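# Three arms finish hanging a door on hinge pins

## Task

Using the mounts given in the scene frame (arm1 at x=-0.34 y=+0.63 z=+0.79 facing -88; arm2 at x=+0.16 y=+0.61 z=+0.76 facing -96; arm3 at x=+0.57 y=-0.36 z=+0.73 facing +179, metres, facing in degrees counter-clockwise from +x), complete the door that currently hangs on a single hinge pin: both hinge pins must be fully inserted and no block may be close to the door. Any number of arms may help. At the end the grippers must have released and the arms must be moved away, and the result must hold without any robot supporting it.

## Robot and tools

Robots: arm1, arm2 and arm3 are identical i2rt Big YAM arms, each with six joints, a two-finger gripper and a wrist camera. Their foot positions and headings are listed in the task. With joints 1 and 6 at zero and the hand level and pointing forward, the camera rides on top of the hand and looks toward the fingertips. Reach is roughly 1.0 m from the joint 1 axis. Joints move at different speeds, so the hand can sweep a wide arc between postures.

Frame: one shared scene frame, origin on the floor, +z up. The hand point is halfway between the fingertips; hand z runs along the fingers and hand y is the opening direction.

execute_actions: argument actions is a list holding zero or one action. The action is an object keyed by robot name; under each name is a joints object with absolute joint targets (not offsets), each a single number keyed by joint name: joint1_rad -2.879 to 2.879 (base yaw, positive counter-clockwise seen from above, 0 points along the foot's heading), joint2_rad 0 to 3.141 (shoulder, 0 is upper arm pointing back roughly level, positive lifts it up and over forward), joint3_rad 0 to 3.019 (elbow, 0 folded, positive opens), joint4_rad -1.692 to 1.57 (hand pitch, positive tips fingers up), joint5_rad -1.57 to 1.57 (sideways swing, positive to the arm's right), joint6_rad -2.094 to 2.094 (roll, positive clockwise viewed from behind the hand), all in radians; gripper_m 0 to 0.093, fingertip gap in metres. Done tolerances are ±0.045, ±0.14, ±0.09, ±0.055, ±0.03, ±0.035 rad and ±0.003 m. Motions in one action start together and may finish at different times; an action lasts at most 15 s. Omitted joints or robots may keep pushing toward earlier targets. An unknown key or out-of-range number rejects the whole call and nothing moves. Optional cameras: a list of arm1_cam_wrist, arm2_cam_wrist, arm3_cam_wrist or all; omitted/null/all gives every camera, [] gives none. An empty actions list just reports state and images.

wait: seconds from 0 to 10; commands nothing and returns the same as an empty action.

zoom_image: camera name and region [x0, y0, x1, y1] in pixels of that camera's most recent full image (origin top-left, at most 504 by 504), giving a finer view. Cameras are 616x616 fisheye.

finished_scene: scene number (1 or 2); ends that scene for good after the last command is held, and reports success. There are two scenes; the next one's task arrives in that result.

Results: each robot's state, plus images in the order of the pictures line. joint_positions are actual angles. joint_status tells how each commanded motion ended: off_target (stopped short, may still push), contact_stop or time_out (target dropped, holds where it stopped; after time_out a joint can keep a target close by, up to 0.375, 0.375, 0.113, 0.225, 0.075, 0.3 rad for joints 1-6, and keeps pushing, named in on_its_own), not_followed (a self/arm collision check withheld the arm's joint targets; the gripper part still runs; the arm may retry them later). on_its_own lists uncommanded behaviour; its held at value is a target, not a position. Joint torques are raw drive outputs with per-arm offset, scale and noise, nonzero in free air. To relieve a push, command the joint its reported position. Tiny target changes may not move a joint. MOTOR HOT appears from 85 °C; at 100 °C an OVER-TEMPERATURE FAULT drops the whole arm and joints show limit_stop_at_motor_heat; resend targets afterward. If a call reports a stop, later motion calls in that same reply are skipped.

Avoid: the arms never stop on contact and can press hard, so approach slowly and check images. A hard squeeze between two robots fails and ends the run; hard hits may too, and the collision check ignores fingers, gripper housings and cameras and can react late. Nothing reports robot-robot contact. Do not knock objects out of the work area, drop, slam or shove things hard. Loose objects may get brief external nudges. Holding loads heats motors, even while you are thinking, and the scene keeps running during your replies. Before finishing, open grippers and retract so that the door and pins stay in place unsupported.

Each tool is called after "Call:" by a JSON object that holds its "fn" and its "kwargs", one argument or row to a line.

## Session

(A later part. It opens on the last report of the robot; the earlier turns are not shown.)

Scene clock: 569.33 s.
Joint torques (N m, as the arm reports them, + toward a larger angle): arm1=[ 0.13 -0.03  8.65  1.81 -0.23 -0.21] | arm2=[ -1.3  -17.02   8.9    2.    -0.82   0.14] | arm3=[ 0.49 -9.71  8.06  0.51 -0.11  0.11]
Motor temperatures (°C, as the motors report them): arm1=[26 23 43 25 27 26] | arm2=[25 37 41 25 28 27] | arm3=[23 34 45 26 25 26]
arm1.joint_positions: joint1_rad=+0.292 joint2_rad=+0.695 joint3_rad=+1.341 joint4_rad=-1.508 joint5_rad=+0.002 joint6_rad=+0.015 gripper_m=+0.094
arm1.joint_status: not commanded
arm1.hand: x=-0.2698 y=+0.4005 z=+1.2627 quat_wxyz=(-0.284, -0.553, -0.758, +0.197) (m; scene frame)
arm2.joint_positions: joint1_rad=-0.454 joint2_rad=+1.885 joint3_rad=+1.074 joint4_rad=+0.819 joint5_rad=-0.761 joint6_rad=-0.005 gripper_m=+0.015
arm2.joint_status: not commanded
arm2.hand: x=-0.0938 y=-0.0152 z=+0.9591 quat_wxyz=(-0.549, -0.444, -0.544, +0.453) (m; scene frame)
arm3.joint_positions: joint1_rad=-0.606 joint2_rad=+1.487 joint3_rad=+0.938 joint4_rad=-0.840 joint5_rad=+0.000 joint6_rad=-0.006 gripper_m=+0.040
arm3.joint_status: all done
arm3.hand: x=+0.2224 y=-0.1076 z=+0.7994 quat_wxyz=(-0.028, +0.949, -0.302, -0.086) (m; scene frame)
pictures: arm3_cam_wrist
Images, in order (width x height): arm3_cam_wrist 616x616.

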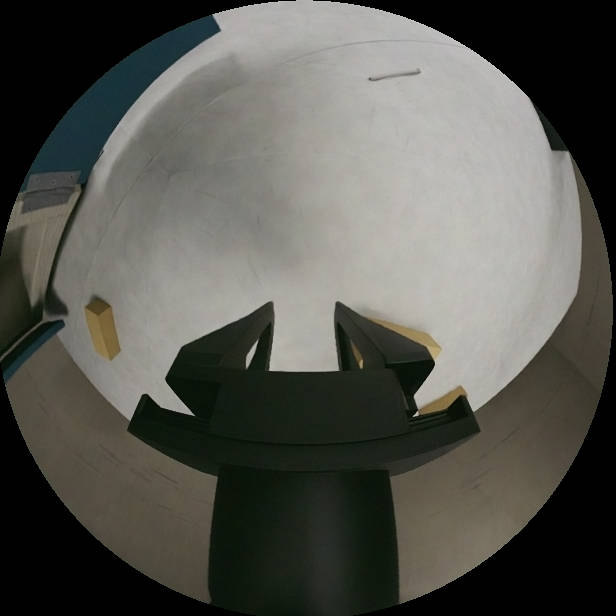

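Call:
{"fn": "execute_actions", "kwargs": {
  "actions": [
    {"arm2":{"joints":{"joint2_rad":1.885,"gripper_m":0.08}}}
  ],
  "cameras": []
}}

Call:
{"fn": "execute_actions", "kwargs": {
  "actions": [
    {"arm2":{"joints":{"joint1_rad":-0.64,"joint2_rad":1.777,"joint3_rad":0.895,"joint4_rad":0.88,"joint5_rad":-0.96}}}
  ],
  "cameras": []
}}

Call:
{"fn": "execute_actions", "kwargs": {
  "actions": [
    {"arm2":{"joints":{"joint2_rad":0.9,"joint3_rad":0.9}}}
  ],
  "cameras": []
}}

Call:
{"fn": "execute_actions", "kwargs": {
  "actions": [
    {"arm3":{"joints":{"joint1_rad":-0.77,"joint2_rad":1.75,"joint3_rad":1.4,"joint4_rad":-0.95,"joint6_rad":0.78}},"arm2":{"joints":{"joint1_rad":0.3,"joint4_rad":-1.0,"joint5_rad":0}}}
  ]
}}

Scene clock: 584.67 s.
Joint torques (N m, as the arm reports them, + toward a larger angle): arm1=[ 0.19 -0.13  8.7   1.88 -0.23 -0.22] | arm2=[ -1.33 -15.66   8.97   1.84  -0.18   0.16] | arm3=[  0.58 -10.1    8.17   0.62  -0.12   0.13]
Motor temperatures (°C, as the motors report them): arm1=[26 23 43 25 27 26] | arm2=[25 37 41 25 28 27] | arm3=[23 34 45 26 25 26]
arm1.joint_positions: joint1_rad=+0.292 joint2_rad=+0.695 joint3_rad=+1.341 joint4_rad=-1.508 joint5_rad=+0.002 joint6_rad=+0.015 gripper_m=+0.094
arm1.joint_status: not commanded
arm1.hand: x=-0.2698 y=+0.4005 z=+1.2627 quat_wxyz=(-0.284, -0.553, -0.758, +0.197) (m; scene frame)
arm2.joint_positions: joint1_rad=-0.454 joint2_rad=+1.887 joint3_rad=+1.074 joint4_rad=+0.819 joint5_rad=-0.776 joint6_rad=-0.005 gripper_m=+0.080
arm2.joint_status: all done
arm2.hand: x=-0.0918 y=-0.0146 z=+0.9582 quat_wxyz=(-0.552, -0.441, -0.547, +0.448) (m; scene frame)
arm3.joint_positions: joint1_rad=-0.606 joint2_rad=+1.487 joint3_rad=+0.938 joint4_rad=-0.840 joint5_rad=+0.000 joint6_rad=-0.006 gripper_m=+0.040
arm3.joint_status: not commanded
arm3.hand: x=+0.2224 y=-0.1076 z=+0.7994 quat_wxyz=(-0.028, +0.949, -0.302, -0.086) (m; scene frame)
pictures: none
No camera images: the call's "cameras" was empty. Leave "cameras" out to get every camera's image.

Scene clock: 585.80 s.
Joint torques (N m, as the arm reports them, + toward a larger angle): arm1=[-0.02 -0.01  8.67  1.87 -0.24 -0.22] | arm2=[  0.54 -13.02   7.66   2.41  -0.18   0.19] | arm3=[  0.5  -10.04   8.     0.54  -0.16   0.12]
Motor temperatures (°C, as the motors report them): arm1=[26 23 43 25 27 26] | arm2=[25 37 41 25 28 27] | arm3=[23 34 45 26 25 26]
arm1.joint_positions: joint1_rad=+0.292 joint2_rad=+0.695 joint3_rad=+1.341 joint4_rad=-1.508 joint5_rad=+0.002 joint6_rad=+0.015 gripper_m=+0.094
arm1.joint_status: not commanded
arm1.hand: x=-0.2698 y=+0.4005 z=+1.2627 quat_wxyz=(-0.284, -0.553, -0.758, +0.197) (m; scene frame)
arm2.joint_positions: joint1_rad=-0.648 joint2_rad=+1.775 joint3_rad=+0.898 joint4_rad=+0.856 joint5_rad=-0.956 joint6_rad=-0.005 gripper_m=+0.080
arm2.joint_status: all done
arm2.hand: x=-0.1369 y=+0.0909 z=+0.9540 quat_wxyz=(-0.550, -0.454, -0.544, +0.442) (m; scene frame)
arm3.joint_positions: joint1_rad=-0.606 joint2_rad=+1.487 joint3_rad=+0.938 joint4_rad=-0.840 joint5_rad=+0.000 joint6_rad=-0.006 gripper_m=+0.040
arm3.joint_status: not commanded
arm3.hand: x=+0.2224 y=-0.1076 z=+0.7994 quat_wxyz=(-0.028, +0.949, -0.302, -0.086) (m; scene frame)
pictures: none
No camera images: the call's "cameras" was empty. Leave "cameras" out to get every camera's image.

Scene clock: 587.27 s.
Joint torques (N m, as the arm reports them, + toward a larger angle): arm1=[ 0.1  -0.06  8.63  1.89 -0.23 -0.21] | arm2=[ 0.02 -2.54 11.2   1.14  0.4   0.22] | arm3=[  0.95 -10.01   7.99   0.52  -0.13   0.1 ]
Motor temperatures (°C, as the motors report them): arm1=[26 23 43 25 27 26] | arm2=[25 36 42 25 28 27] | arm3=[23 34 45 26 25 26]
arm1.joint_positions: joint1_rad=+0.292 joint2_rad=+0.695 joint3_rad=+1.341 joint4_rad=-1.508 joint5_rad=+0.002 joint6_rad=+0.015 gripper_m=+0.094
arm1.joint_status: not commanded
arm1.hand: x=-0.2698 y=+0.4005 z=+1.2627 quat_wxyz=(-0.284, -0.553, -0.758, +0.197) (m; scene frame)
arm2.joint_positions: joint1_rad=-0.648 joint2_rad=+0.889 joint3_rad=+0.894 joint4_rad=+0.869 joint5_rad=-0.956 joint6_rad=-0.005 gripper_m=+0.080
arm2.joint_status: all done
arm2.hand: x=+0.0342 y=+0.2774 z=+1.3660 quat_wxyz=(-0.475, -0.107, -0.513, +0.707) (m; scene frame)
arm3.joint_positions: joint1_rad=-0.606 joint2_rad=+1.487 joint3_rad=+0.938 joint4_rad=-0.840 joint5_rad=+0.000 joint6_rad=-0.006 gripper_m=+0.040
arm3.joint_status: not commanded
arm3.hand: x=+0.2224 y=-0.1076 z=+0.7994 quat_wxyz=(-0.028, +0.949, -0.302, -0.086) (m; scene frame)
pictures: none
No camera images: the call's "cameras" was empty. Leave "cameras" out to get every camera's image.

Scene clock: 589.23 s.
Joint torques (N m, as the arm reports them, + toward a larger angle): arm1=[ 0.15 -0.01  8.66  1.86 -0.23 -0.2 ] | arm2=[-0.19 -3.62 11.75  0.46  0.22  0.16] | arm3=[  0.59 -14.53  11.46   0.55  -0.08   0.09]
Motor temperatures (°C, as the motors report them): arm1=[26 23 43 25 27 26] | arm2=[25 36 42 25 28 27] | arm3=[23 34 46 26 25 26]
arm1.joint_positions: joint1_rad=+0.292 joint2_rad=+0.695 joint3_rad=+1.341 joint4_rad=-1.508 joint5_rad=+0.002 joint6_rad=+0.015 gripper_m=+0.094
arm1.joint_status: not commanded
arm1.hand: x=-0.2698 y=+0.4005 z=+1.2627 quat_wxyz=(-0.284, -0.553, -0.758, +0.197) (m; scene frame)
arm2.joint_positions: joint1_rad=+0.296 joint2_rad=+0.892 joint3_rad=+0.894 joint4_rad=-0.981 joint5_rad=-0.005 joint6_rad=-0.005 gripper_m=+0.080
arm2.joint_status: all done
arm2.hand: x=+0.2274 y=+0.2609 z=+1.0302 quat_wxyz=(-0.230, -0.608, -0.737, +0.185) (m; scene frame)
arm3.joint_positions: joint1_rad=-0.779 joint2_rad=+1.757 joint3_rad=+1.366 joint4_rad=-0.941 joint5_rad=+0.000 joint6_rad=+0.772 gripper_m=+0.040
arm3.joint_status: all done
arm3.hand: x=+0.1712 y=+0.0499 z=+0.8330 quat_wxyz=(-0.002, +0.703, -0.701, -0.120) (m; scene frame)
pictures: arm1_cam_wrist, arm2_cam_wrist, arm3_cam_wrist
Images, in order (width x height): arm1_cam_wrist 616x616, arm2_cam_wrist 616x616, arm3_cam_wrist 616x616.

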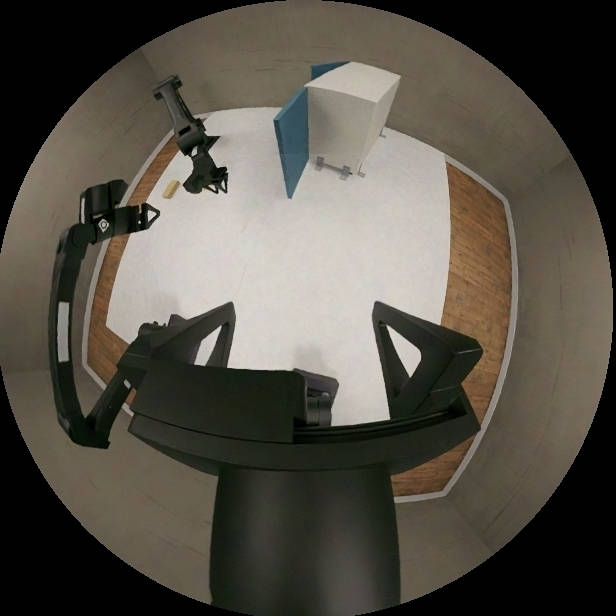

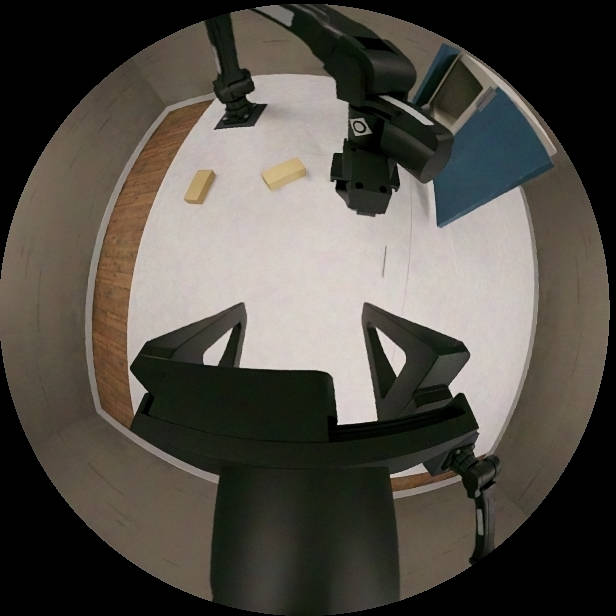

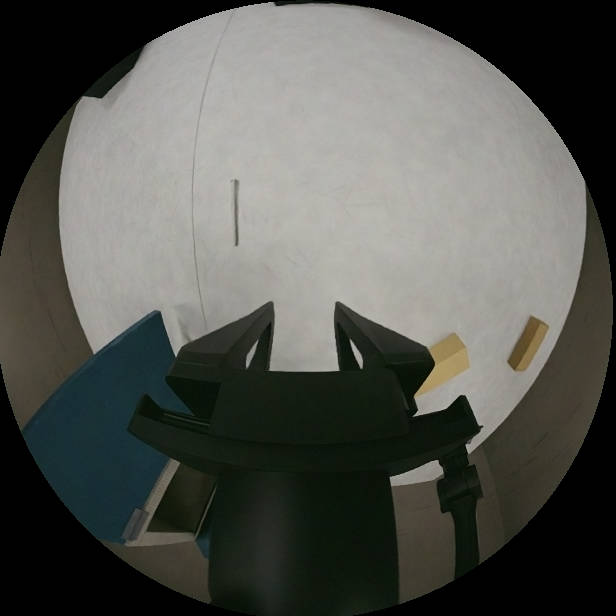

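Call:
{"fn": "execute_actions", "kwargs": {
  "actions": [
    {"arm3":{"joints":{"joint1_rad":-0.745,"joint2_rad":2.0,"joint3_rad":1.59,"joint4_rad":-0.728}},"arm2":{"joints":{"joint1_rad":0.9,"joint2_rad":0.5,"joint3_rad":0.6}}}
  ],
  "cameras": ["arm3_cam_wrist"]
}}

Scene clock: 598.67 s.
Joint torques (N m, as the arm reports them, + toward a larger angle): arm1=[ 0.11  0.05  8.67  1.88 -0.23 -0.2 ] | arm2=[ 0.    0.21 11.22  0.86  0.13  0.19] | arm3=[  0.8  -17.57  11.68   1.61  -0.05   0.09]
Motor temperatures (°C, as the motors report them): arm1=[26 23 43 25 27 26] | arm2=[25 35 43 25 27 27] | arm3=[23 35 48 26 25 26]
arm1.joint_positions: joint1_rad=+0.292 joint2_rad=+0.695 joint3_rad=+1.341 joint4_rad=-1.508 joint5_rad=+0.002 joint6_rad=+0.015 gripper_m=+0.094
arm1.joint_status: not commanded
arm1.hand: x=-0.2698 y=+0.4005 z=+1.2627 quat_wxyz=(-0.284, -0.553, -0.758, +0.197) (m; scene frame)
arm2.joint_positions: joint1_rad=+0.893 joint2_rad=+0.499 joint3_rad=+0.602 joint4_rad=-0.985 joint5_rad=-0.002 joint6_rad=-0.005 gripper_m=+0.080
arm2.joint_status: all done
arm2.hand: x=+0.3436 y=+0.4277 z=+0.9858 quat_wxyz=(-0.316, -0.358, -0.869, +0.131) (m; scene frame)
arm3.joint_positions: joint1_rad=-0.754 joint2_rad=+2.008 joint3_rad=+1.553 joint4_rad=-0.743 joint5_rad=+0.000 joint6_rad=+0.773 gripper_m=+0.040
arm3.joint_status: all done
arm3.hand: x=+0.0847 y=+0.1139 z=+0.7754 quat_wxyz=(+0.000, +0.704, -0.685, -0.186) (m; scene frame)
pictures: arm3_cam_wrist
Images, in order (width x height): arm3_cam_wrist 616x616.

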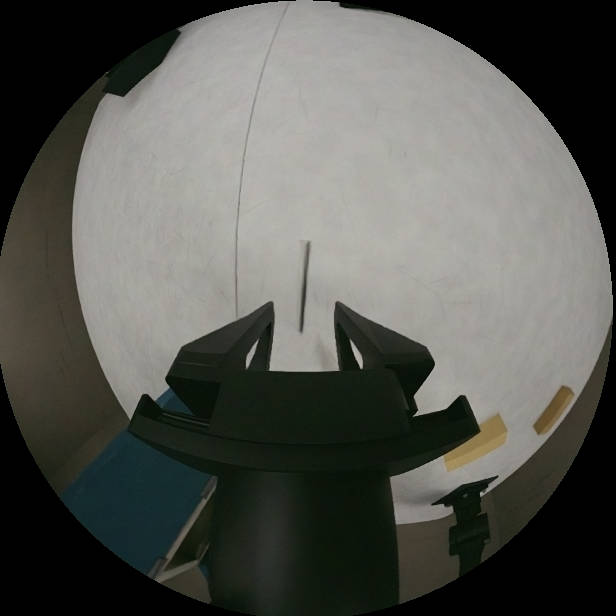

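Call:
{"fn": "execute_actions", "kwargs": {
  "actions": [
    {"arm3":{"joints":{"joint1_rad":-0.73,"joint2_rad":2.065,"joint3_rad":1.57}}}
  ],
  "cameras": ["arm3_cam_wrist"]
}}

Scene clock: 606.27 s.
Joint torques (N m, as the arm reports them, + toward a larger angle): arm1=[ 0.15  0.07  8.66  1.88 -0.23 -0.21] | arm2=[-0.22  0.06 11.34  0.85  0.15  0.17] | arm3=[  0.89 -16.83   9.75   1.41  -0.05   0.1 ]
Motor temperatures (°C, as the motors report them): arm1=[26 23 43 25 27 26] | arm2=[25 34 43 25 27 27] | arm3=[23 36 49 26 25 26]
arm1.joint_positions: joint1_rad=+0.292 joint2_rad=+0.695 joint3_rad=+1.341 joint4_rad=-1.508 joint5_rad=+0.002 joint6_rad=+0.015 gripper_m=+0.094
arm1.joint_status: not commanded
arm1.hand: x=-0.2698 y=+0.4005 z=+1.2627 quat_wxyz=(-0.284, -0.553, -0.758, +0.197) (m; scene frame)
arm2.joint_positions: joint1_rad=+0.893 joint2_rad=+0.499 joint3_rad=+0.602 joint4_rad=-0.985 joint5_rad=-0.002 joint6_rad=-0.005 gripper_m=+0.080
arm2.joint_status: not commanded
arm2.hand: x=+0.3436 y=+0.4277 z=+0.9858 quat_wxyz=(-0.316, -0.358, -0.869, +0.131) (m; scene frame)
arm3.joint_positions: joint1_rad=-0.742 joint2_rad=+2.056 joint3_rad=+1.553 joint4_rad=-0.742 joint5_rad=+0.000 joint6_rad=+0.773 gripper_m=+0.040
arm3.joint_status: all done
arm3.hand: x=+0.0824 y=+0.1047 z=+0.7438 quat_wxyz=(+0.001, +0.711, -0.684, -0.162) (m; scene frame)
pictures: arm3_cam_wrist
Images, in order (width x height): arm3_cam_wrist 616x616.

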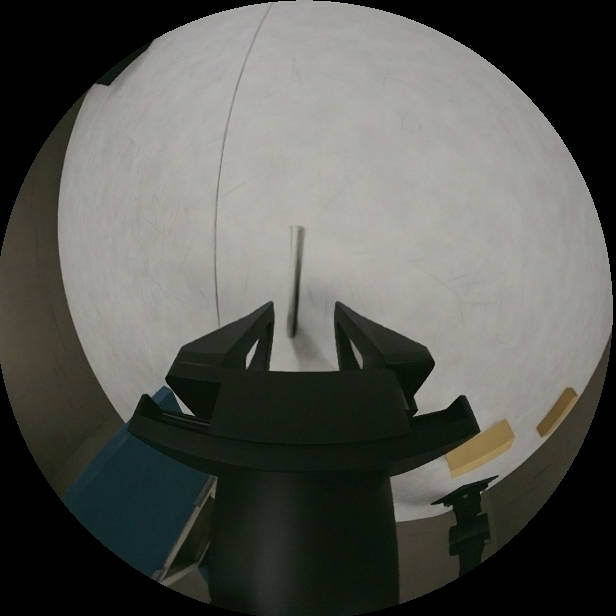

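Call:
{"fn": "execute_actions", "kwargs": {
  "actions": [
    {"arm3":{"joints":{"joint1_rad":-0.772,"joint2_rad":2.09,"joint3_rad":1.625}}}
  ],
  "cameras": ["arm3_cam_wrist"]
}}

Scene clock: 612.00 s.
Joint torques (N m, as the arm reports them, + toward a larger angle): arm1=[ 0.16  0.    8.69  1.81 -0.22 -0.21] | arm2=[-0.17  0.5  11.34  0.91  0.15  0.18] | arm3=[ -0.72 -16.03  12.59   1.43  -0.06   0.11]
Motor temperatures (°C, as the motors report them): arm1=[26 23 43 25 27 26] | arm2=[25 34 43 25 27 27] | arm3=[23 37 48 26 25 26]
arm1.joint_positions: joint1_rad=+0.292 joint2_rad=+0.695 joint3_rad=+1.341 joint4_rad=-1.508 joint5_rad=+0.002 joint6_rad=+0.015 gripper_m=+0.094
arm1.joint_status: not commanded
arm1.hand: x=-0.2698 y=+0.4005 z=+1.2627 quat_wxyz=(-0.284, -0.553, -0.758, +0.197) (m; scene frame)
arm2.joint_positions: joint1_rad=+0.893 joint2_rad=+0.499 joint3_rad=+0.602 joint4_rad=-0.985 joint5_rad=-0.002 joint6_rad=-0.005 gripper_m=+0.080
arm2.joint_status: not commanded
arm2.hand: x=+0.3436 y=+0.4277 z=+0.9858 quat_wxyz=(-0.316, -0.358, -0.869, +0.131) (m; scene frame)
arm3.joint_positions: joint1_rad=-0.763 joint2_rad=+2.071 joint3_rad=+1.575 joint4_rad=-0.742 joint5_rad=+0.000 joint6_rad=+0.773 gripper_m=+0.040
arm3.joint_status: all done
arm3.hand: x=+0.0868 y=+0.1198 z=+0.7429 quat_wxyz=(-0.001, +0.704, -0.691, -0.165) (m; scene frame)
pictures: arm3_cam_wrist
Images, in order (width x height): arm3_cam_wrist 616x616.

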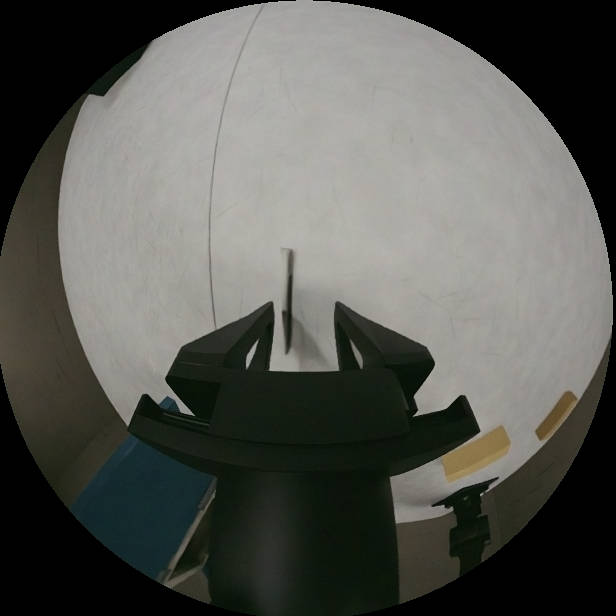

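Call:
{"fn": "execute_actions", "kwargs": {
  "actions": [
    {"arm3":{"joints":{"joint2_rad":2.135,"joint3_rad":1.635}}}
  ],
  "cameras": ["arm3_cam_wrist"]
}}

Scene clock: 615.17 s.
Joint torques (N m, as the arm reports them, + toward a larger angle): arm1=[ 0.14  0.04  8.66  1.94 -0.23 -0.22] | arm2=[ 0.12  0.17 11.25  1.04  0.12  0.14] | arm3=[ -0.39 -14.62  11.51   1.36  -0.09   0.07]
Motor temperatures (°C, as the motors report them): arm1=[26 23 43 25 27 26] | arm2=[25 33 43 25 27 27] | arm3=[23 37 49 26 25 26]
arm1.joint_positions: joint1_rad=+0.292 joint2_rad=+0.695 joint3_rad=+1.341 joint4_rad=-1.508 joint5_rad=+0.002 joint6_rad=+0.015 gripper_m=+0.094
arm1.joint_status: not commanded
arm1.hand: x=-0.2698 y=+0.4005 z=+1.2627 quat_wxyz=(-0.284, -0.553, -0.758, +0.197) (m; scene frame)
arm2.joint_positions: joint1_rad=+0.893 joint2_rad=+0.499 joint3_rad=+0.602 joint4_rad=-0.985 joint5_rad=-0.002 joint6_rad=-0.005 gripper_m=+0.080
arm2.joint_status: not commanded
arm2.hand: x=+0.3436 y=+0.4277 z=+0.9858 quat_wxyz=(-0.316, -0.358, -0.869, +0.131) (m; scene frame)
arm3.joint_positions: joint1_rad=-0.763 joint2_rad=+2.092 joint3_rad=+1.601 joint4_rad=-0.740 joint5_rad=+0.000 joint6_rad=+0.773 gripper_m=+0.040
arm3.joint_status: all done
arm3.hand: x=+0.0804 y=+0.1262 z=+0.7407 quat_wxyz=(-0.001, +0.703, -0.690, -0.170) (m; scene frame)
pictures: arm3_cam_wrist
Images, in order (width x height): arm3_cam_wrist 616x616.

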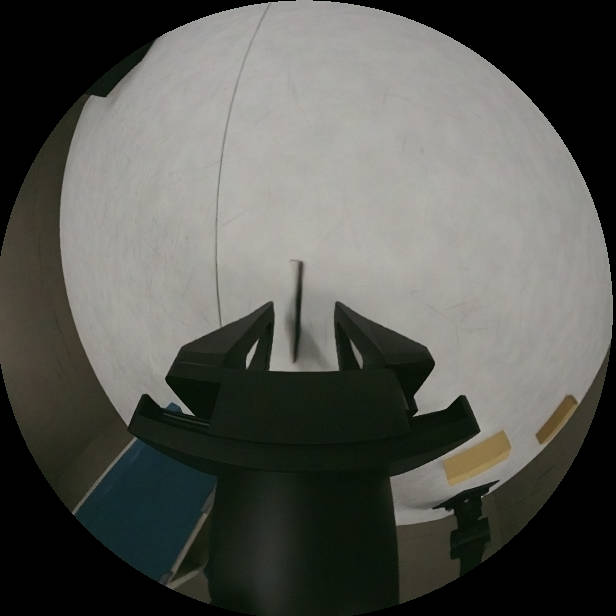

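Call:
{"fn": "execute_actions", "kwargs": {
  "actions": [
    {"arm3":{"joints":{"joint2_rad":2.165}}}
  ],
  "cameras": []
}}

Call:
{"fn": "execute_actions", "kwargs": {
  "actions": [
    {"arm3":{"joints":{"gripper_m":0.0}}}
  ],
  "cameras": ["arm3_cam_wrist"]
}}

Scene clock: 619.53 s.
Joint torques (N m, as the arm reports them, + toward a larger angle): arm1=[ 0.13 -0.07  8.68  1.81 -0.23 -0.2 ] | arm2=[ 0.07  0.62 11.26  0.97  0.14  0.19] | arm3=[ -0.34 -12.88  10.3    1.29  -0.07   0.09]
Motor temperatures (°C, as the motors report them): arm1=[26 23 43 25 27 26] | arm2=[25 33 43 25 27 27] | arm3=[23 37 49 26 25 26]
arm1.joint_positions: joint1_rad=+0.292 joint2_rad=+0.695 joint3_rad=+1.341 joint4_rad=-1.508 joint5_rad=+0.002 joint6_rad=+0.015 gripper_m=+0.094
arm1.joint_status: not commanded
arm1.hand: x=-0.2698 y=+0.4005 z=+1.2627 quat_wxyz=(-0.284, -0.553, -0.758, +0.197) (m; scene frame)
arm2.joint_positions: joint1_rad=+0.893 joint2_rad=+0.499 joint3_rad=+0.602 joint4_rad=-0.985 joint5_rad=-0.002 joint6_rad=-0.005 gripper_m=+0.080
arm2.joint_status: not commanded
arm2.hand: x=+0.3436 y=+0.4277 z=+0.9858 quat_wxyz=(-0.316, -0.358, -0.869, +0.131) (m; scene frame)
arm3.joint_positions: joint1_rad=-0.763 joint2_rad=+2.100 joint3_rad=+1.612 joint4_rad=-0.740 joint5_rad=+0.000 joint6_rad=+0.773 gripper_m=+0.040
arm3.joint_status: all done
arm3.hand: x=+0.0777 y=+0.1288 z=+0.7399 quat_wxyz=(-0.001, +0.703, -0.690, -0.171) (m; scene frame)
pictures: none
No camera images: the call's "cameras" was empty. Leave "cameras" out to get every camera's image.

Scene clock: 620.10 s.
Joint torques (N m, as the arm reports them, + toward a larger angle): arm1=[ 0.09 -0.04  8.65  1.86 -0.24 -0.2 ] | arm2=[-0.16  0.54 11.24  0.97  0.14  0.15] | arm3=[ -0.82 -13.46  10.33   1.23  -0.2    0.07]
Motor temperatures (°C, as the motors report them): arm1=[26 23 43 25 27 26] | arm2=[25 33 43 25 27 27] | arm3=[23 36 49 26 25 26]
arm1.joint_positions: joint1_rad=+0.292 joint2_rad=+0.695 joint3_rad=+1.341 joint4_rad=-1.508 joint5_rad=+0.002 joint6_rad=+0.015 gripper_m=+0.094
arm1.joint_status: not commanded
arm1.hand: x=-0.2698 y=+0.4005 z=+1.2627 quat_wxyz=(-0.284, -0.553, -0.758, +0.197) (m; scene frame)
arm2.joint_positions: joint1_rad=+0.893 joint2_rad=+0.499 joint3_rad=+0.602 joint4_rad=-0.985 joint5_rad=-0.002 joint6_rad=-0.005 gripper_m=+0.080
arm2.joint_status: not commanded
arm2.hand: x=+0.3436 y=+0.4277 z=+0.9858 quat_wxyz=(-0.316, -0.358, -0.869, +0.131) (m; scene frame)
arm3.joint_positions: joint1_rad=-0.764 joint2_rad=+2.106 joint3_rad=+1.612 joint4_rad=-0.737 joint5_rad=+0.003 joint6_rad=+0.773 gripper_m=+0.002
arm3.joint_status: all done
arm3.hand: x=+0.0787 y=+0.1298 z=+0.7363 quat_wxyz=(-0.003, +0.703, -0.691, -0.170) (m; scene frame)
pictures: arm3_cam_wrist
Images, in order (width x height): arm3_cam_wrist 616x616.

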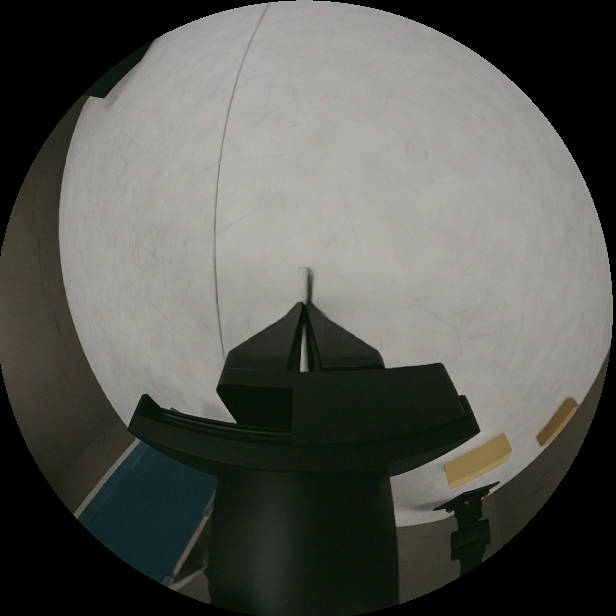

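Call:
{"fn": "execute_actions", "kwargs": {
  "actions": [
    {"arm3":{"joints":{"joint2_rad":1.5,"joint3_rad":0.95,"joint6_rad":0}}}
  ],
  "cameras": []
}}

Call:
{"fn": "execute_actions", "kwargs": {
  "actions": [
    {"arm3":{"joints":{"joint1_rad":-0.15,"joint3_rad":0.6,"joint4_rad":0.4}}}
  ],
  "cameras": []
}}

Call:
{"fn": "execute_actions", "kwargs": {
  "actions": [
    {"arm3":{"joints":{"joint2_rad":1.76,"joint3_rad":0.66,"joint4_rad":1.3}},"arm2":{"joints":{"joint1_rad":-0.64,"joint2_rad":0.9,"joint3_rad":0.9,"joint4_rad":0.88,"joint5_rad":-0.96}}}
  ]
}}

Scene clock: 629.23 s.
Joint torques (N m, as the arm reports them, + toward a larger angle): arm1=[ 0.19 -0.03  8.68  1.88 -0.23 -0.21] | arm2=[-0.2  -0.56 11.34  0.85  0.14  0.17] | arm3=[-0.48 -9.92  8.28  0.88 -0.26 -0.04]
Motor temperatures (°C, as the motors report them): arm1=[26 23 43 25 27 26] | arm2=[25 33 43 25 27 27] | arm3=[23 36 49 26 25 26]
arm1.joint_positions: joint1_rad=+0.292 joint2_rad=+0.695 joint3_rad=+1.341 joint4_rad=-1.508 joint5_rad=+0.002 joint6_rad=+0.015 gripper_m=+0.094
arm1.joint_status: not commanded
arm1.hand: x=-0.2698 y=+0.4005 z=+1.2627 quat_wxyz=(-0.284, -0.553, -0.758, +0.197) (m; scene frame)
arm2.joint_positions: joint1_rad=+0.893 joint2_rad=+0.499 joint3_rad=+0.602 joint4_rad=-0.985 joint5_rad=-0.002 joint6_rad=-0.005 gripper_m=+0.080
arm2.joint_status: not commanded
arm2.hand: x=+0.3436 y=+0.4277 z=+0.9858 quat_wxyz=(-0.316, -0.358, -0.869, +0.131) (m; scene frame)
arm3.joint_positions: joint1_rad=-0.764 joint2_rad=+1.495 joint3_rad=+0.949 joint4_rad=-0.725 joint5_rad=+0.003 joint6_rad=+0.008 gripper_m=+0.002
arm3.joint_status: all done
arm3.hand: x=+0.2438 y=-0.0336 z=+0.8068 quat_wxyz=(-0.058, +0.913, -0.380, -0.137) (m; scene frame)
pictures: none
No camera images: the call's "cameras" was empty. Leave "cameras" out to get every camera's image.

Scene clock: 630.83 s.
Joint torques (N m, as the arm reports them, + toward a larger angle): arm1=[ 0.18 -0.02  8.64  1.87 -0.22 -0.22] | arm2=[-0.1   0.16 11.3   0.79  0.17  0.17] | arm3=[ 0.8  -7.62  6.88  2.55 -0.19  0.  ]
Motor temperatures (°C, as the motors report them): arm1=[26 23 43 25 27 26] | arm2=[25 33 43 25 27 27] | arm3=[23 36 48 26 25 26]
arm1.joint_positions: joint1_rad=+0.292 joint2_rad=+0.695 joint3_rad=+1.341 joint4_rad=-1.508 joint5_rad=+0.002 joint6_rad=+0.015 gripper_m=+0.094
arm1.joint_status: not commanded
arm1.hand: x=-0.2698 y=+0.4005 z=+1.2627 quat_wxyz=(-0.284, -0.553, -0.758, +0.197) (m; scene frame)
arm2.joint_positions: joint1_rad=+0.893 joint2_rad=+0.499 joint3_rad=+0.602 joint4_rad=-0.985 joint5_rad=-0.002 joint6_rad=-0.005 gripper_m=+0.080
arm2.joint_status: not commanded
arm2.hand: x=+0.3436 y=+0.4277 z=+0.9858 quat_wxyz=(-0.316, -0.358, -0.869, +0.131) (m; scene frame)
arm3.joint_positions: joint1_rad=-0.154 joint2_rad=+1.488 joint3_rad=+0.601 joint4_rad=+0.379 joint5_rad=+0.001 joint6_rad=+0.005 gripper_m=+0.002
arm3.joint_status: all done
arm3.hand: x=+0.0631 y=-0.2695 z=+0.8248 quat_wxyz=(-0.043, +0.859, -0.076, -0.505) (m; scene frame)
pictures: none
No camera images: the call's "cameras" was empty. Leave "cameras" out to get every camera's image.

Scene clock: 632.80 s.
Joint torques (N m, as the arm reports them, + toward a larger angle): arm1=[ 0.24 -0.18  8.66  1.9  -0.24 -0.21] | arm2=[-1.21 -4.29 14.45  1.75  0.35  0.2 ] | arm3=[  0.64 -11.17   7.79   2.44  -0.19   0.01]
Motor temperatures (°C, as the motors report them): arm1=[26 23 43 25 27 26] | arm2=[25 33 44 25 27 27] | arm3=[23 36 48 26 25 26]
arm1.joint_positions: joint1_rad=+0.292 joint2_rad=+0.695 joint3_rad=+1.341 joint4_rad=-1.508 joint5_rad=+0.002 joint6_rad=+0.015 gripper_m=+0.094
arm1.joint_status: not commanded
arm1.hand: x=-0.2698 y=+0.4005 z=+1.2627 quat_wxyz=(-0.284, -0.553, -0.758, +0.197) (m; scene frame)
arm2.joint_positions: joint1_rad=-0.635 joint2_rad=+0.908 joint3_rad=+0.856 joint4_rad=+0.858 joint5_rad=-0.955 joint6_rad=-0.004 gripper_m=+0.080
arm2.joint_status: all done
arm2.hand: x=+0.0286 y=+0.2650 z=+1.3397 quat_wxyz=(-0.489, -0.132, -0.520, +0.688) (m; scene frame)
arm3.joint_positions: joint1_rad=-0.154 joint2_rad=+1.769 joint3_rad=+0.630 joint4_rad=+1.278 joint5_rad=+0.001 joint6_rad=+0.005 gripper_m=+0.002
arm3.joint_status: all done
arm3.hand: x=+0.0116 y=-0.2607 z=+0.9027 quat_wxyz=(-0.063, +0.653, -0.058, -0.752) (m; scene frame)
pictures: arm1_cam_wrist, arm2_cam_wrist, arm3_cam_wrist
Images, in order (width x height): arm1_cam_wrist 616x616, arm2_cam_wrist 616x616, arm3_cam_wrist 616x616.

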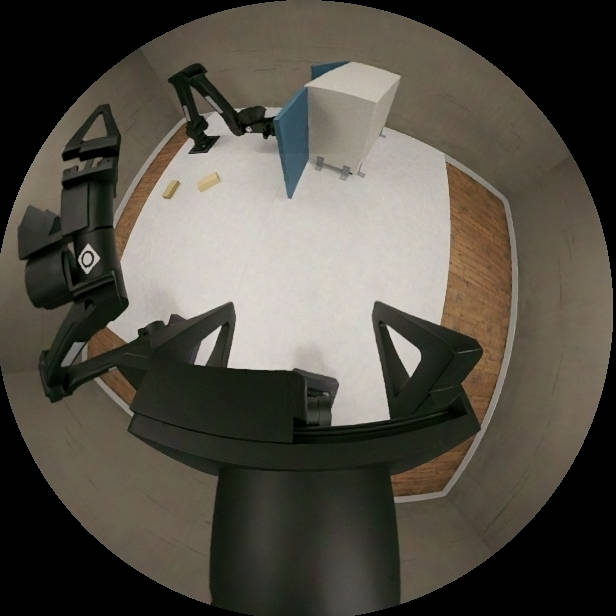

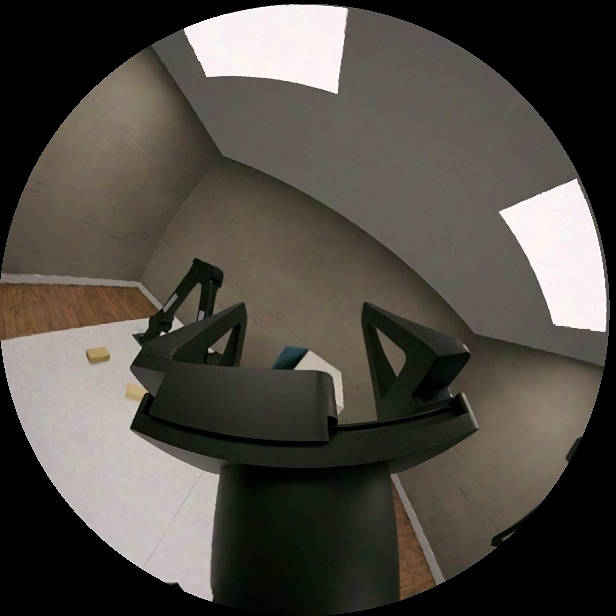

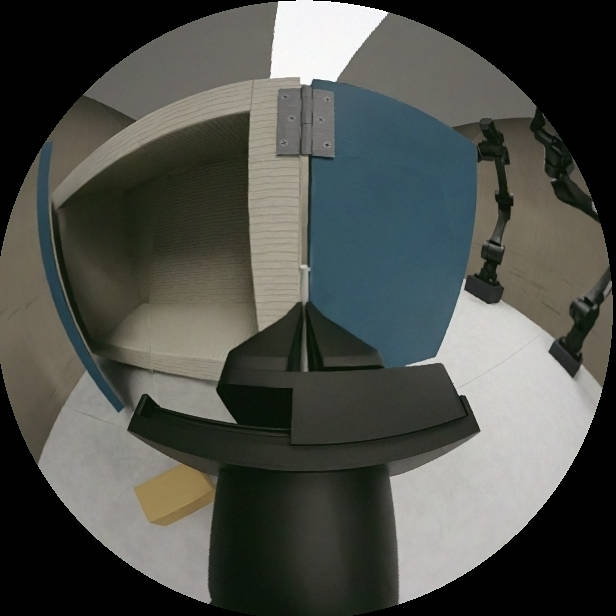

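Call:
{"fn": "execute_actions", "kwargs": {
  "actions": [
    {"arm3":{"joints":{"joint1_rad":-0.172,"joint2_rad":1.82,"joint3_rad":0.875,"joint4_rad":1.27}}}
  ],
  "cameras": []
}}

Call:
{"fn": "execute_actions", "kwargs": {
  "actions": [
    {"arm3":{"joints":{"joint2_rad":1.905,"joint4_rad":1.29}},"arm2":{"joints":{"joint2_rad":1.777,"joint3_rad":0.895}}}
  ],
  "cameras": ["arm3_cam_wrist"]
}}

Call:
{"fn": "zoom_image", "kwargs": {
  "camera": "arm3_cam_wrist",
  "region": [270,240,340,380]
}}

Scene clock: 646.80 s.
Joint torques (N m, as the arm reports them, + toward a larger angle): arm1=[ 0.1  -0.08  8.66  1.88 -0.24 -0.21] | arm2=[-1.18 -4.82 14.52  1.64  0.33  0.19] | arm3=[ -0.92 -12.18   8.69   1.38  -0.08   0.02]
Motor temperatures (°C, as the motors report them): arm1=[26 23 43 25 27 26] | arm2=[25 33 46 25 27 27] | arm3=[23 35 47 27 25 26]
arm1.joint_positions: joint1_rad=+0.292 joint2_rad=+0.695 joint3_rad=+1.341 joint4_rad=-1.508 joint5_rad=+0.002 joint6_rad=+0.015 gripper_m=+0.094
arm1.joint_status: not commanded
arm1.hand: x=-0.2698 y=+0.4005 z=+1.2627 quat_wxyz=(-0.284, -0.553, -0.758, +0.197) (m; scene frame)
arm2.joint_positions: joint1_rad=-0.635 joint2_rad=+0.908 joint3_rad=+0.856 joint4_rad=+0.858 joint5_rad=-0.955 joint6_rad=-0.004 gripper_m=+0.080
arm2.joint_status: not commanded
arm2.hand: x=+0.0286 y=+0.2650 z=+1.3397 quat_wxyz=(-0.489, -0.132, -0.520, +0.688) (m; scene frame)
arm3.joint_positions: joint1_rad=-0.157 joint2_rad=+1.815 joint3_rad=+0.848 joint4_rad=+1.276 joint5_rad=-0.002 joint6_rad=+0.005 gripper_m=+0.002
arm3.joint_status: all done
arm3.hand: x=-0.0513 y=-0.2488 z=+0.9689 quat_wxyz=(-0.067, +0.587, -0.051, -0.805) (m; scene frame)
pictures: none
No camera images: the call's "cameras" was empty. Leave "cameras" out to get every camera's image.

Scene clock: 648.30 s.
Joint torques (N m, as the arm reports them, + toward a larger angle): arm1=[ 0.07 -0.07  8.65  1.89 -0.24 -0.21] | arm2=[ -1.18 -12.41  10.33   2.1   -0.17   0.15] | arm3=[ -1.07 -10.03   8.33   1.1   -0.04  -0.02]
Motor temperatures (°C, as the motors report them): arm1=[26 23 43 25 27 26] | arm2=[25 33 46 25 27 27] | arm3=[23 35 47 27 25 26]
arm1.joint_positions: joint1_rad=+0.292 joint2_rad=+0.695 joint3_rad=+1.341 joint4_rad=-1.508 joint5_rad=+0.002 joint6_rad=+0.015 gripper_m=+0.094
arm1.joint_status: not commanded
arm1.hand: x=-0.2698 y=+0.4005 z=+1.2627 quat_wxyz=(-0.284, -0.553, -0.758, +0.197) (m; scene frame)
arm2.joint_positions: joint1_rad=-0.635 joint2_rad=+1.771 joint3_rad=+0.862 joint4_rad=+0.868 joint5_rad=-0.956 joint6_rad=-0.004 gripper_m=+0.080
arm2.joint_status: all done
arm2.hand: x=-0.1227 y=+0.0953 z=+0.9433 quat_wxyz=(-0.553, -0.458, -0.546, +0.431) (m; scene frame)
arm3.joint_positions: joint1_rad=-0.157 joint2_rad=+1.865 joint3_rad=+0.849 joint4_rad=+1.305 joint5_rad=-0.002 joint6_rad=+0.005 gripper_m=+0.002
arm3.joint_status: all done
arm3.hand: x=-0.0542 y=-0.2483 z=+0.9453 quat_wxyz=(-0.067, +0.596, -0.052, -0.799) (m; scene frame)
pictures: arm3_cam_wrist
Images, in order (width x height): arm3_cam_wrist 616x616.

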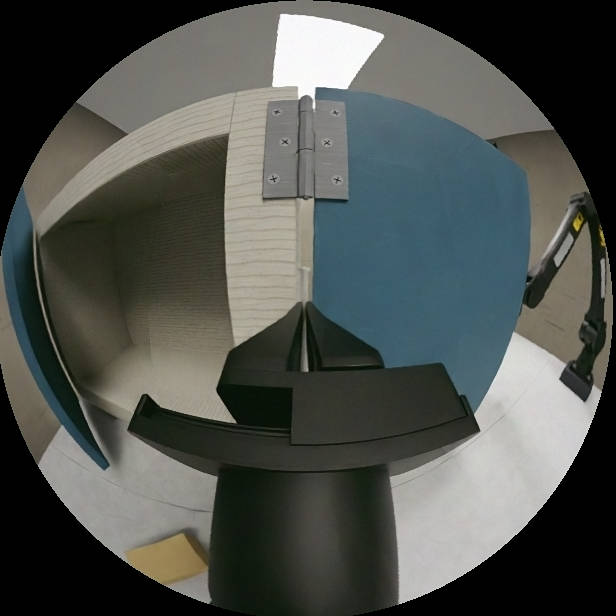

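Region (270, 240, 340, 380) of arm3_cam_wrist's 616x616 image, scaled by 3.600, with more detail than that image has.

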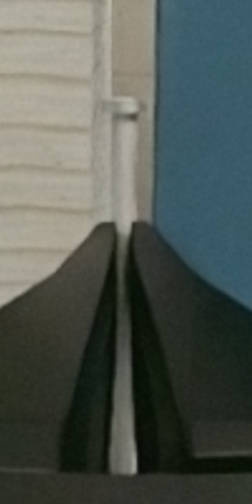

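Call:
{"fn": "execute_actions", "kwargs": {
  "actions": [
    {"arm3":{"joints":{"joint2_rad":1.96,"joint4_rad":1.34}},"arm2":{"joints":{"joint1_rad":-0.44,"joint2_rad":1.895,"joint3_rad":1.10,"joint4_rad":0.81,"joint5_rad":-0.761}}}
  ]
}}

Call:
{"fn": "zoom_image", "kwargs": {
  "camera": "arm3_cam_wrist",
  "region": [275,310,335,380]
}}

Scene clock: 654.83 s.
Joint torques (N m, as the arm reports them, + toward a larger angle): arm1=[ 0.19 -0.1   8.65  1.85 -0.23 -0.21] | arm2=[ -1.5  -15.38  11.41   1.02   0.08   0.15] | arm3=[-1.19 -9.47  7.39  0.81 -0.05 -0.02]
Motor temperatures (°C, as the motors report them): arm1=[26 23 43 25 27 26] | arm2=[25 33 45 25 27 27] | arm3=[23 35 46 27 25 26]
arm1.joint_positions: joint1_rad=+0.292 joint2_rad=+0.695 joint3_rad=+1.341 joint4_rad=-1.508 joint5_rad=+0.002 joint6_rad=+0.015 gripper_m=+0.094
arm1.joint_status: not commanded
arm1.hand: x=-0.2698 y=+0.4005 z=+1.2627 quat_wxyz=(-0.284, -0.553, -0.758, +0.197) (m; scene frame)
arm2.joint_positions: joint1_rad=-0.432 joint2_rad=+1.891 joint3_rad=+1.063 joint4_rad=+0.827 joint5_rad=-0.763 joint6_rad=-0.004 gripper_m=+0.080
arm2.joint_status: all done
arm2.hand: x=-0.0780 y=-0.0182 z=+0.9520 quat_wxyz=(-0.555, -0.441, -0.550, +0.443) (m; scene frame)
arm3.joint_positions: joint1_rad=-0.158 joint2_rad=+1.920 joint3_rad=+0.854 joint4_rad=+1.362 joint5_rad=-0.002 joint6_rad=+0.005 gripper_m=+0.002
arm3.joint_status: all done
arm3.hand: x=-0.0560 y=-0.2478 z=+0.9273 quat_wxyz=(-0.067, +0.593, -0.052, -0.801) (m; scene frame)
pictures: arm1_cam_wrist, arm2_cam_wrist, arm3_cam_wrist
Images, in order (width x height): arm1_cam_wrist 616x616, arm2_cam_wrist 616x616, arm3_cam_wrist 616x616.

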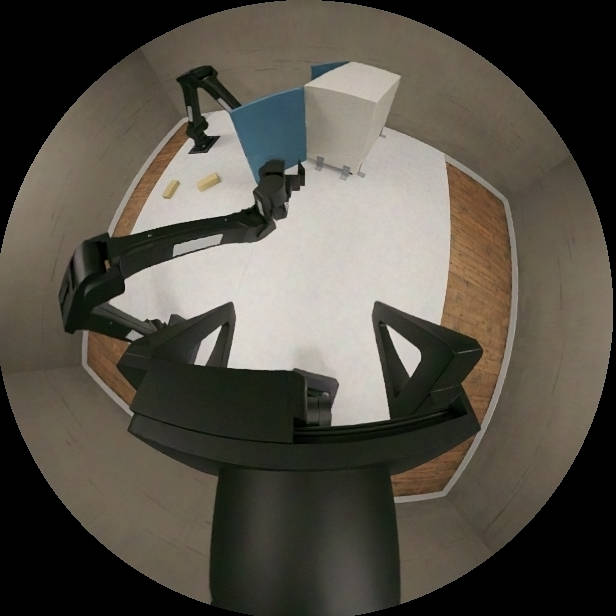

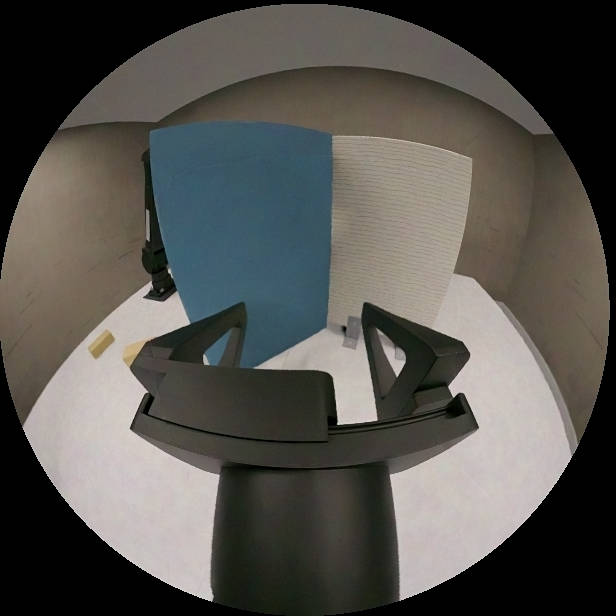

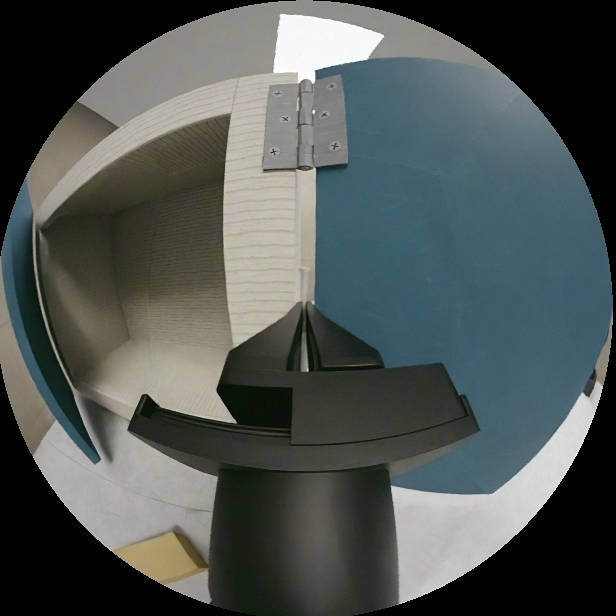

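Region (275, 310, 335, 380) of arm3_cam_wrist's 616x616 image, scaled by 7.200, with more detail than that image has; it fills the left 432 columns of this view, and the rest is white.

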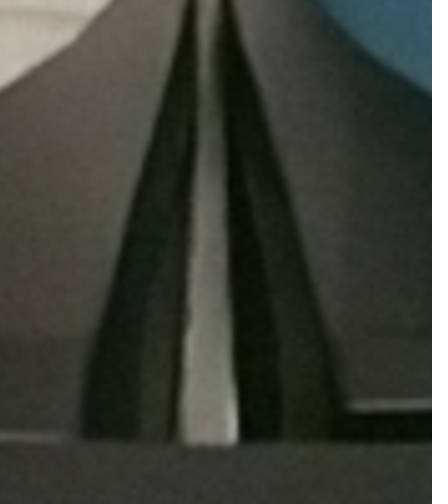

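Call:
{"fn": "execute_actions", "kwargs": {
  "actions": [
    {"arm2":{"joints":{"joint1_rad":-0.64,"joint2_rad":1.777,"joint3_rad":0.875,"joint4_rad":0.88,"joint5_rad":-0.96}},"arm3":{"joints":{"joint2_rad":1.99,"joint4_rad":1.35}}}
  ]
}}

Scene clock: 660.57 s.
Joint torques (N m, as the arm reports them, + toward a larger angle): arm1=[-0.01 -0.01  8.7   1.85 -0.23 -0.22] | arm2=[ -0.14 -12.36   7.7    2.42  -0.15   0.17] | arm3=[-1.02 -8.76  7.29  0.87 -0.03 -0.01]
Motor temperatures (°C, as the motors report them): arm1=[26 23 43 25 27 26] | arm2=[25 34 44 25 27 27] | arm3=[23 35 46 27 25 26]
arm1.joint_positions: joint1_rad=+0.292 joint2_rad=+0.695 joint3_rad=+1.341 joint4_rad=-1.508 joint5_rad=+0.002 joint6_rad=+0.015 gripper_m=+0.094
arm1.joint_status: not commanded
arm1.hand: x=-0.2698 y=+0.4005 z=+1.2627 quat_wxyz=(-0.284, -0.553, -0.758, +0.197) (m; scene frame)
arm2.joint_positions: joint1_rad=-0.647 joint2_rad=+1.768 joint3_rad=+0.875 joint4_rad=+0.858 joint5_rad=-0.956 joint6_rad=-0.004 gripper_m=+0.080
arm2.joint_status: all done
arm2.hand: x=-0.1312 y=+0.0958 z=+0.9484 quat_wxyz=(-0.551, -0.459, -0.544, +0.436) (m; scene frame)
arm3.joint_positions: joint1_rad=-0.158 joint2_rad=+1.933 joint3_rad=+0.855 joint4_rad=+1.372 joint5_rad=-0.002 joint6_rad=+0.005 gripper_m=+0.002
arm3.joint_status: all done
arm3.hand: x=-0.0563 y=-0.2477 z=+0.9221 quat_wxyz=(-0.067, +0.594, -0.052, -0.800) (m; scene frame)
pictures: arm1_cam_wrist, arm2_cam_wrist, arm3_cam_wrist
Images, in order (width x height): arm1_cam_wrist 616x616, arm2_cam_wrist 616x616, arm3_cam_wrist 616x616.

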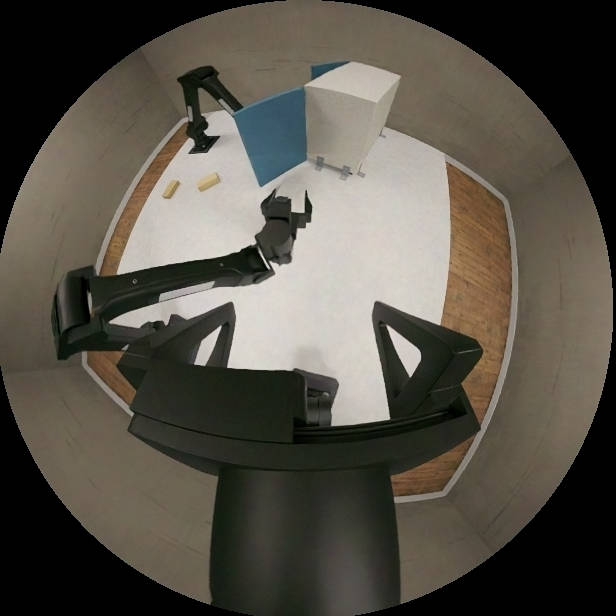

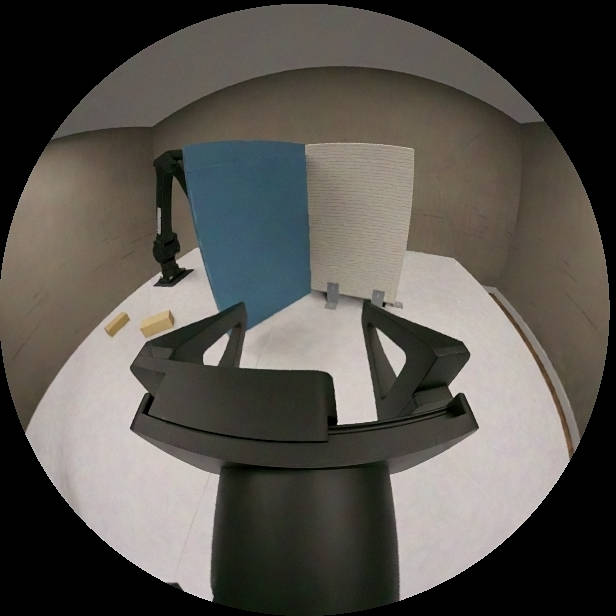

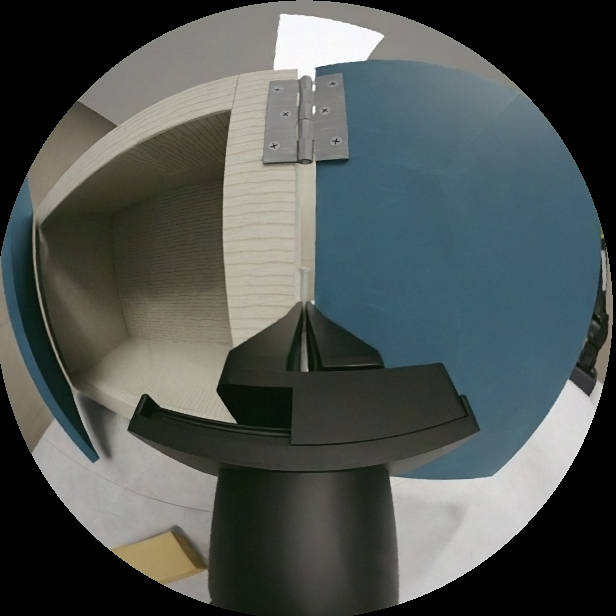

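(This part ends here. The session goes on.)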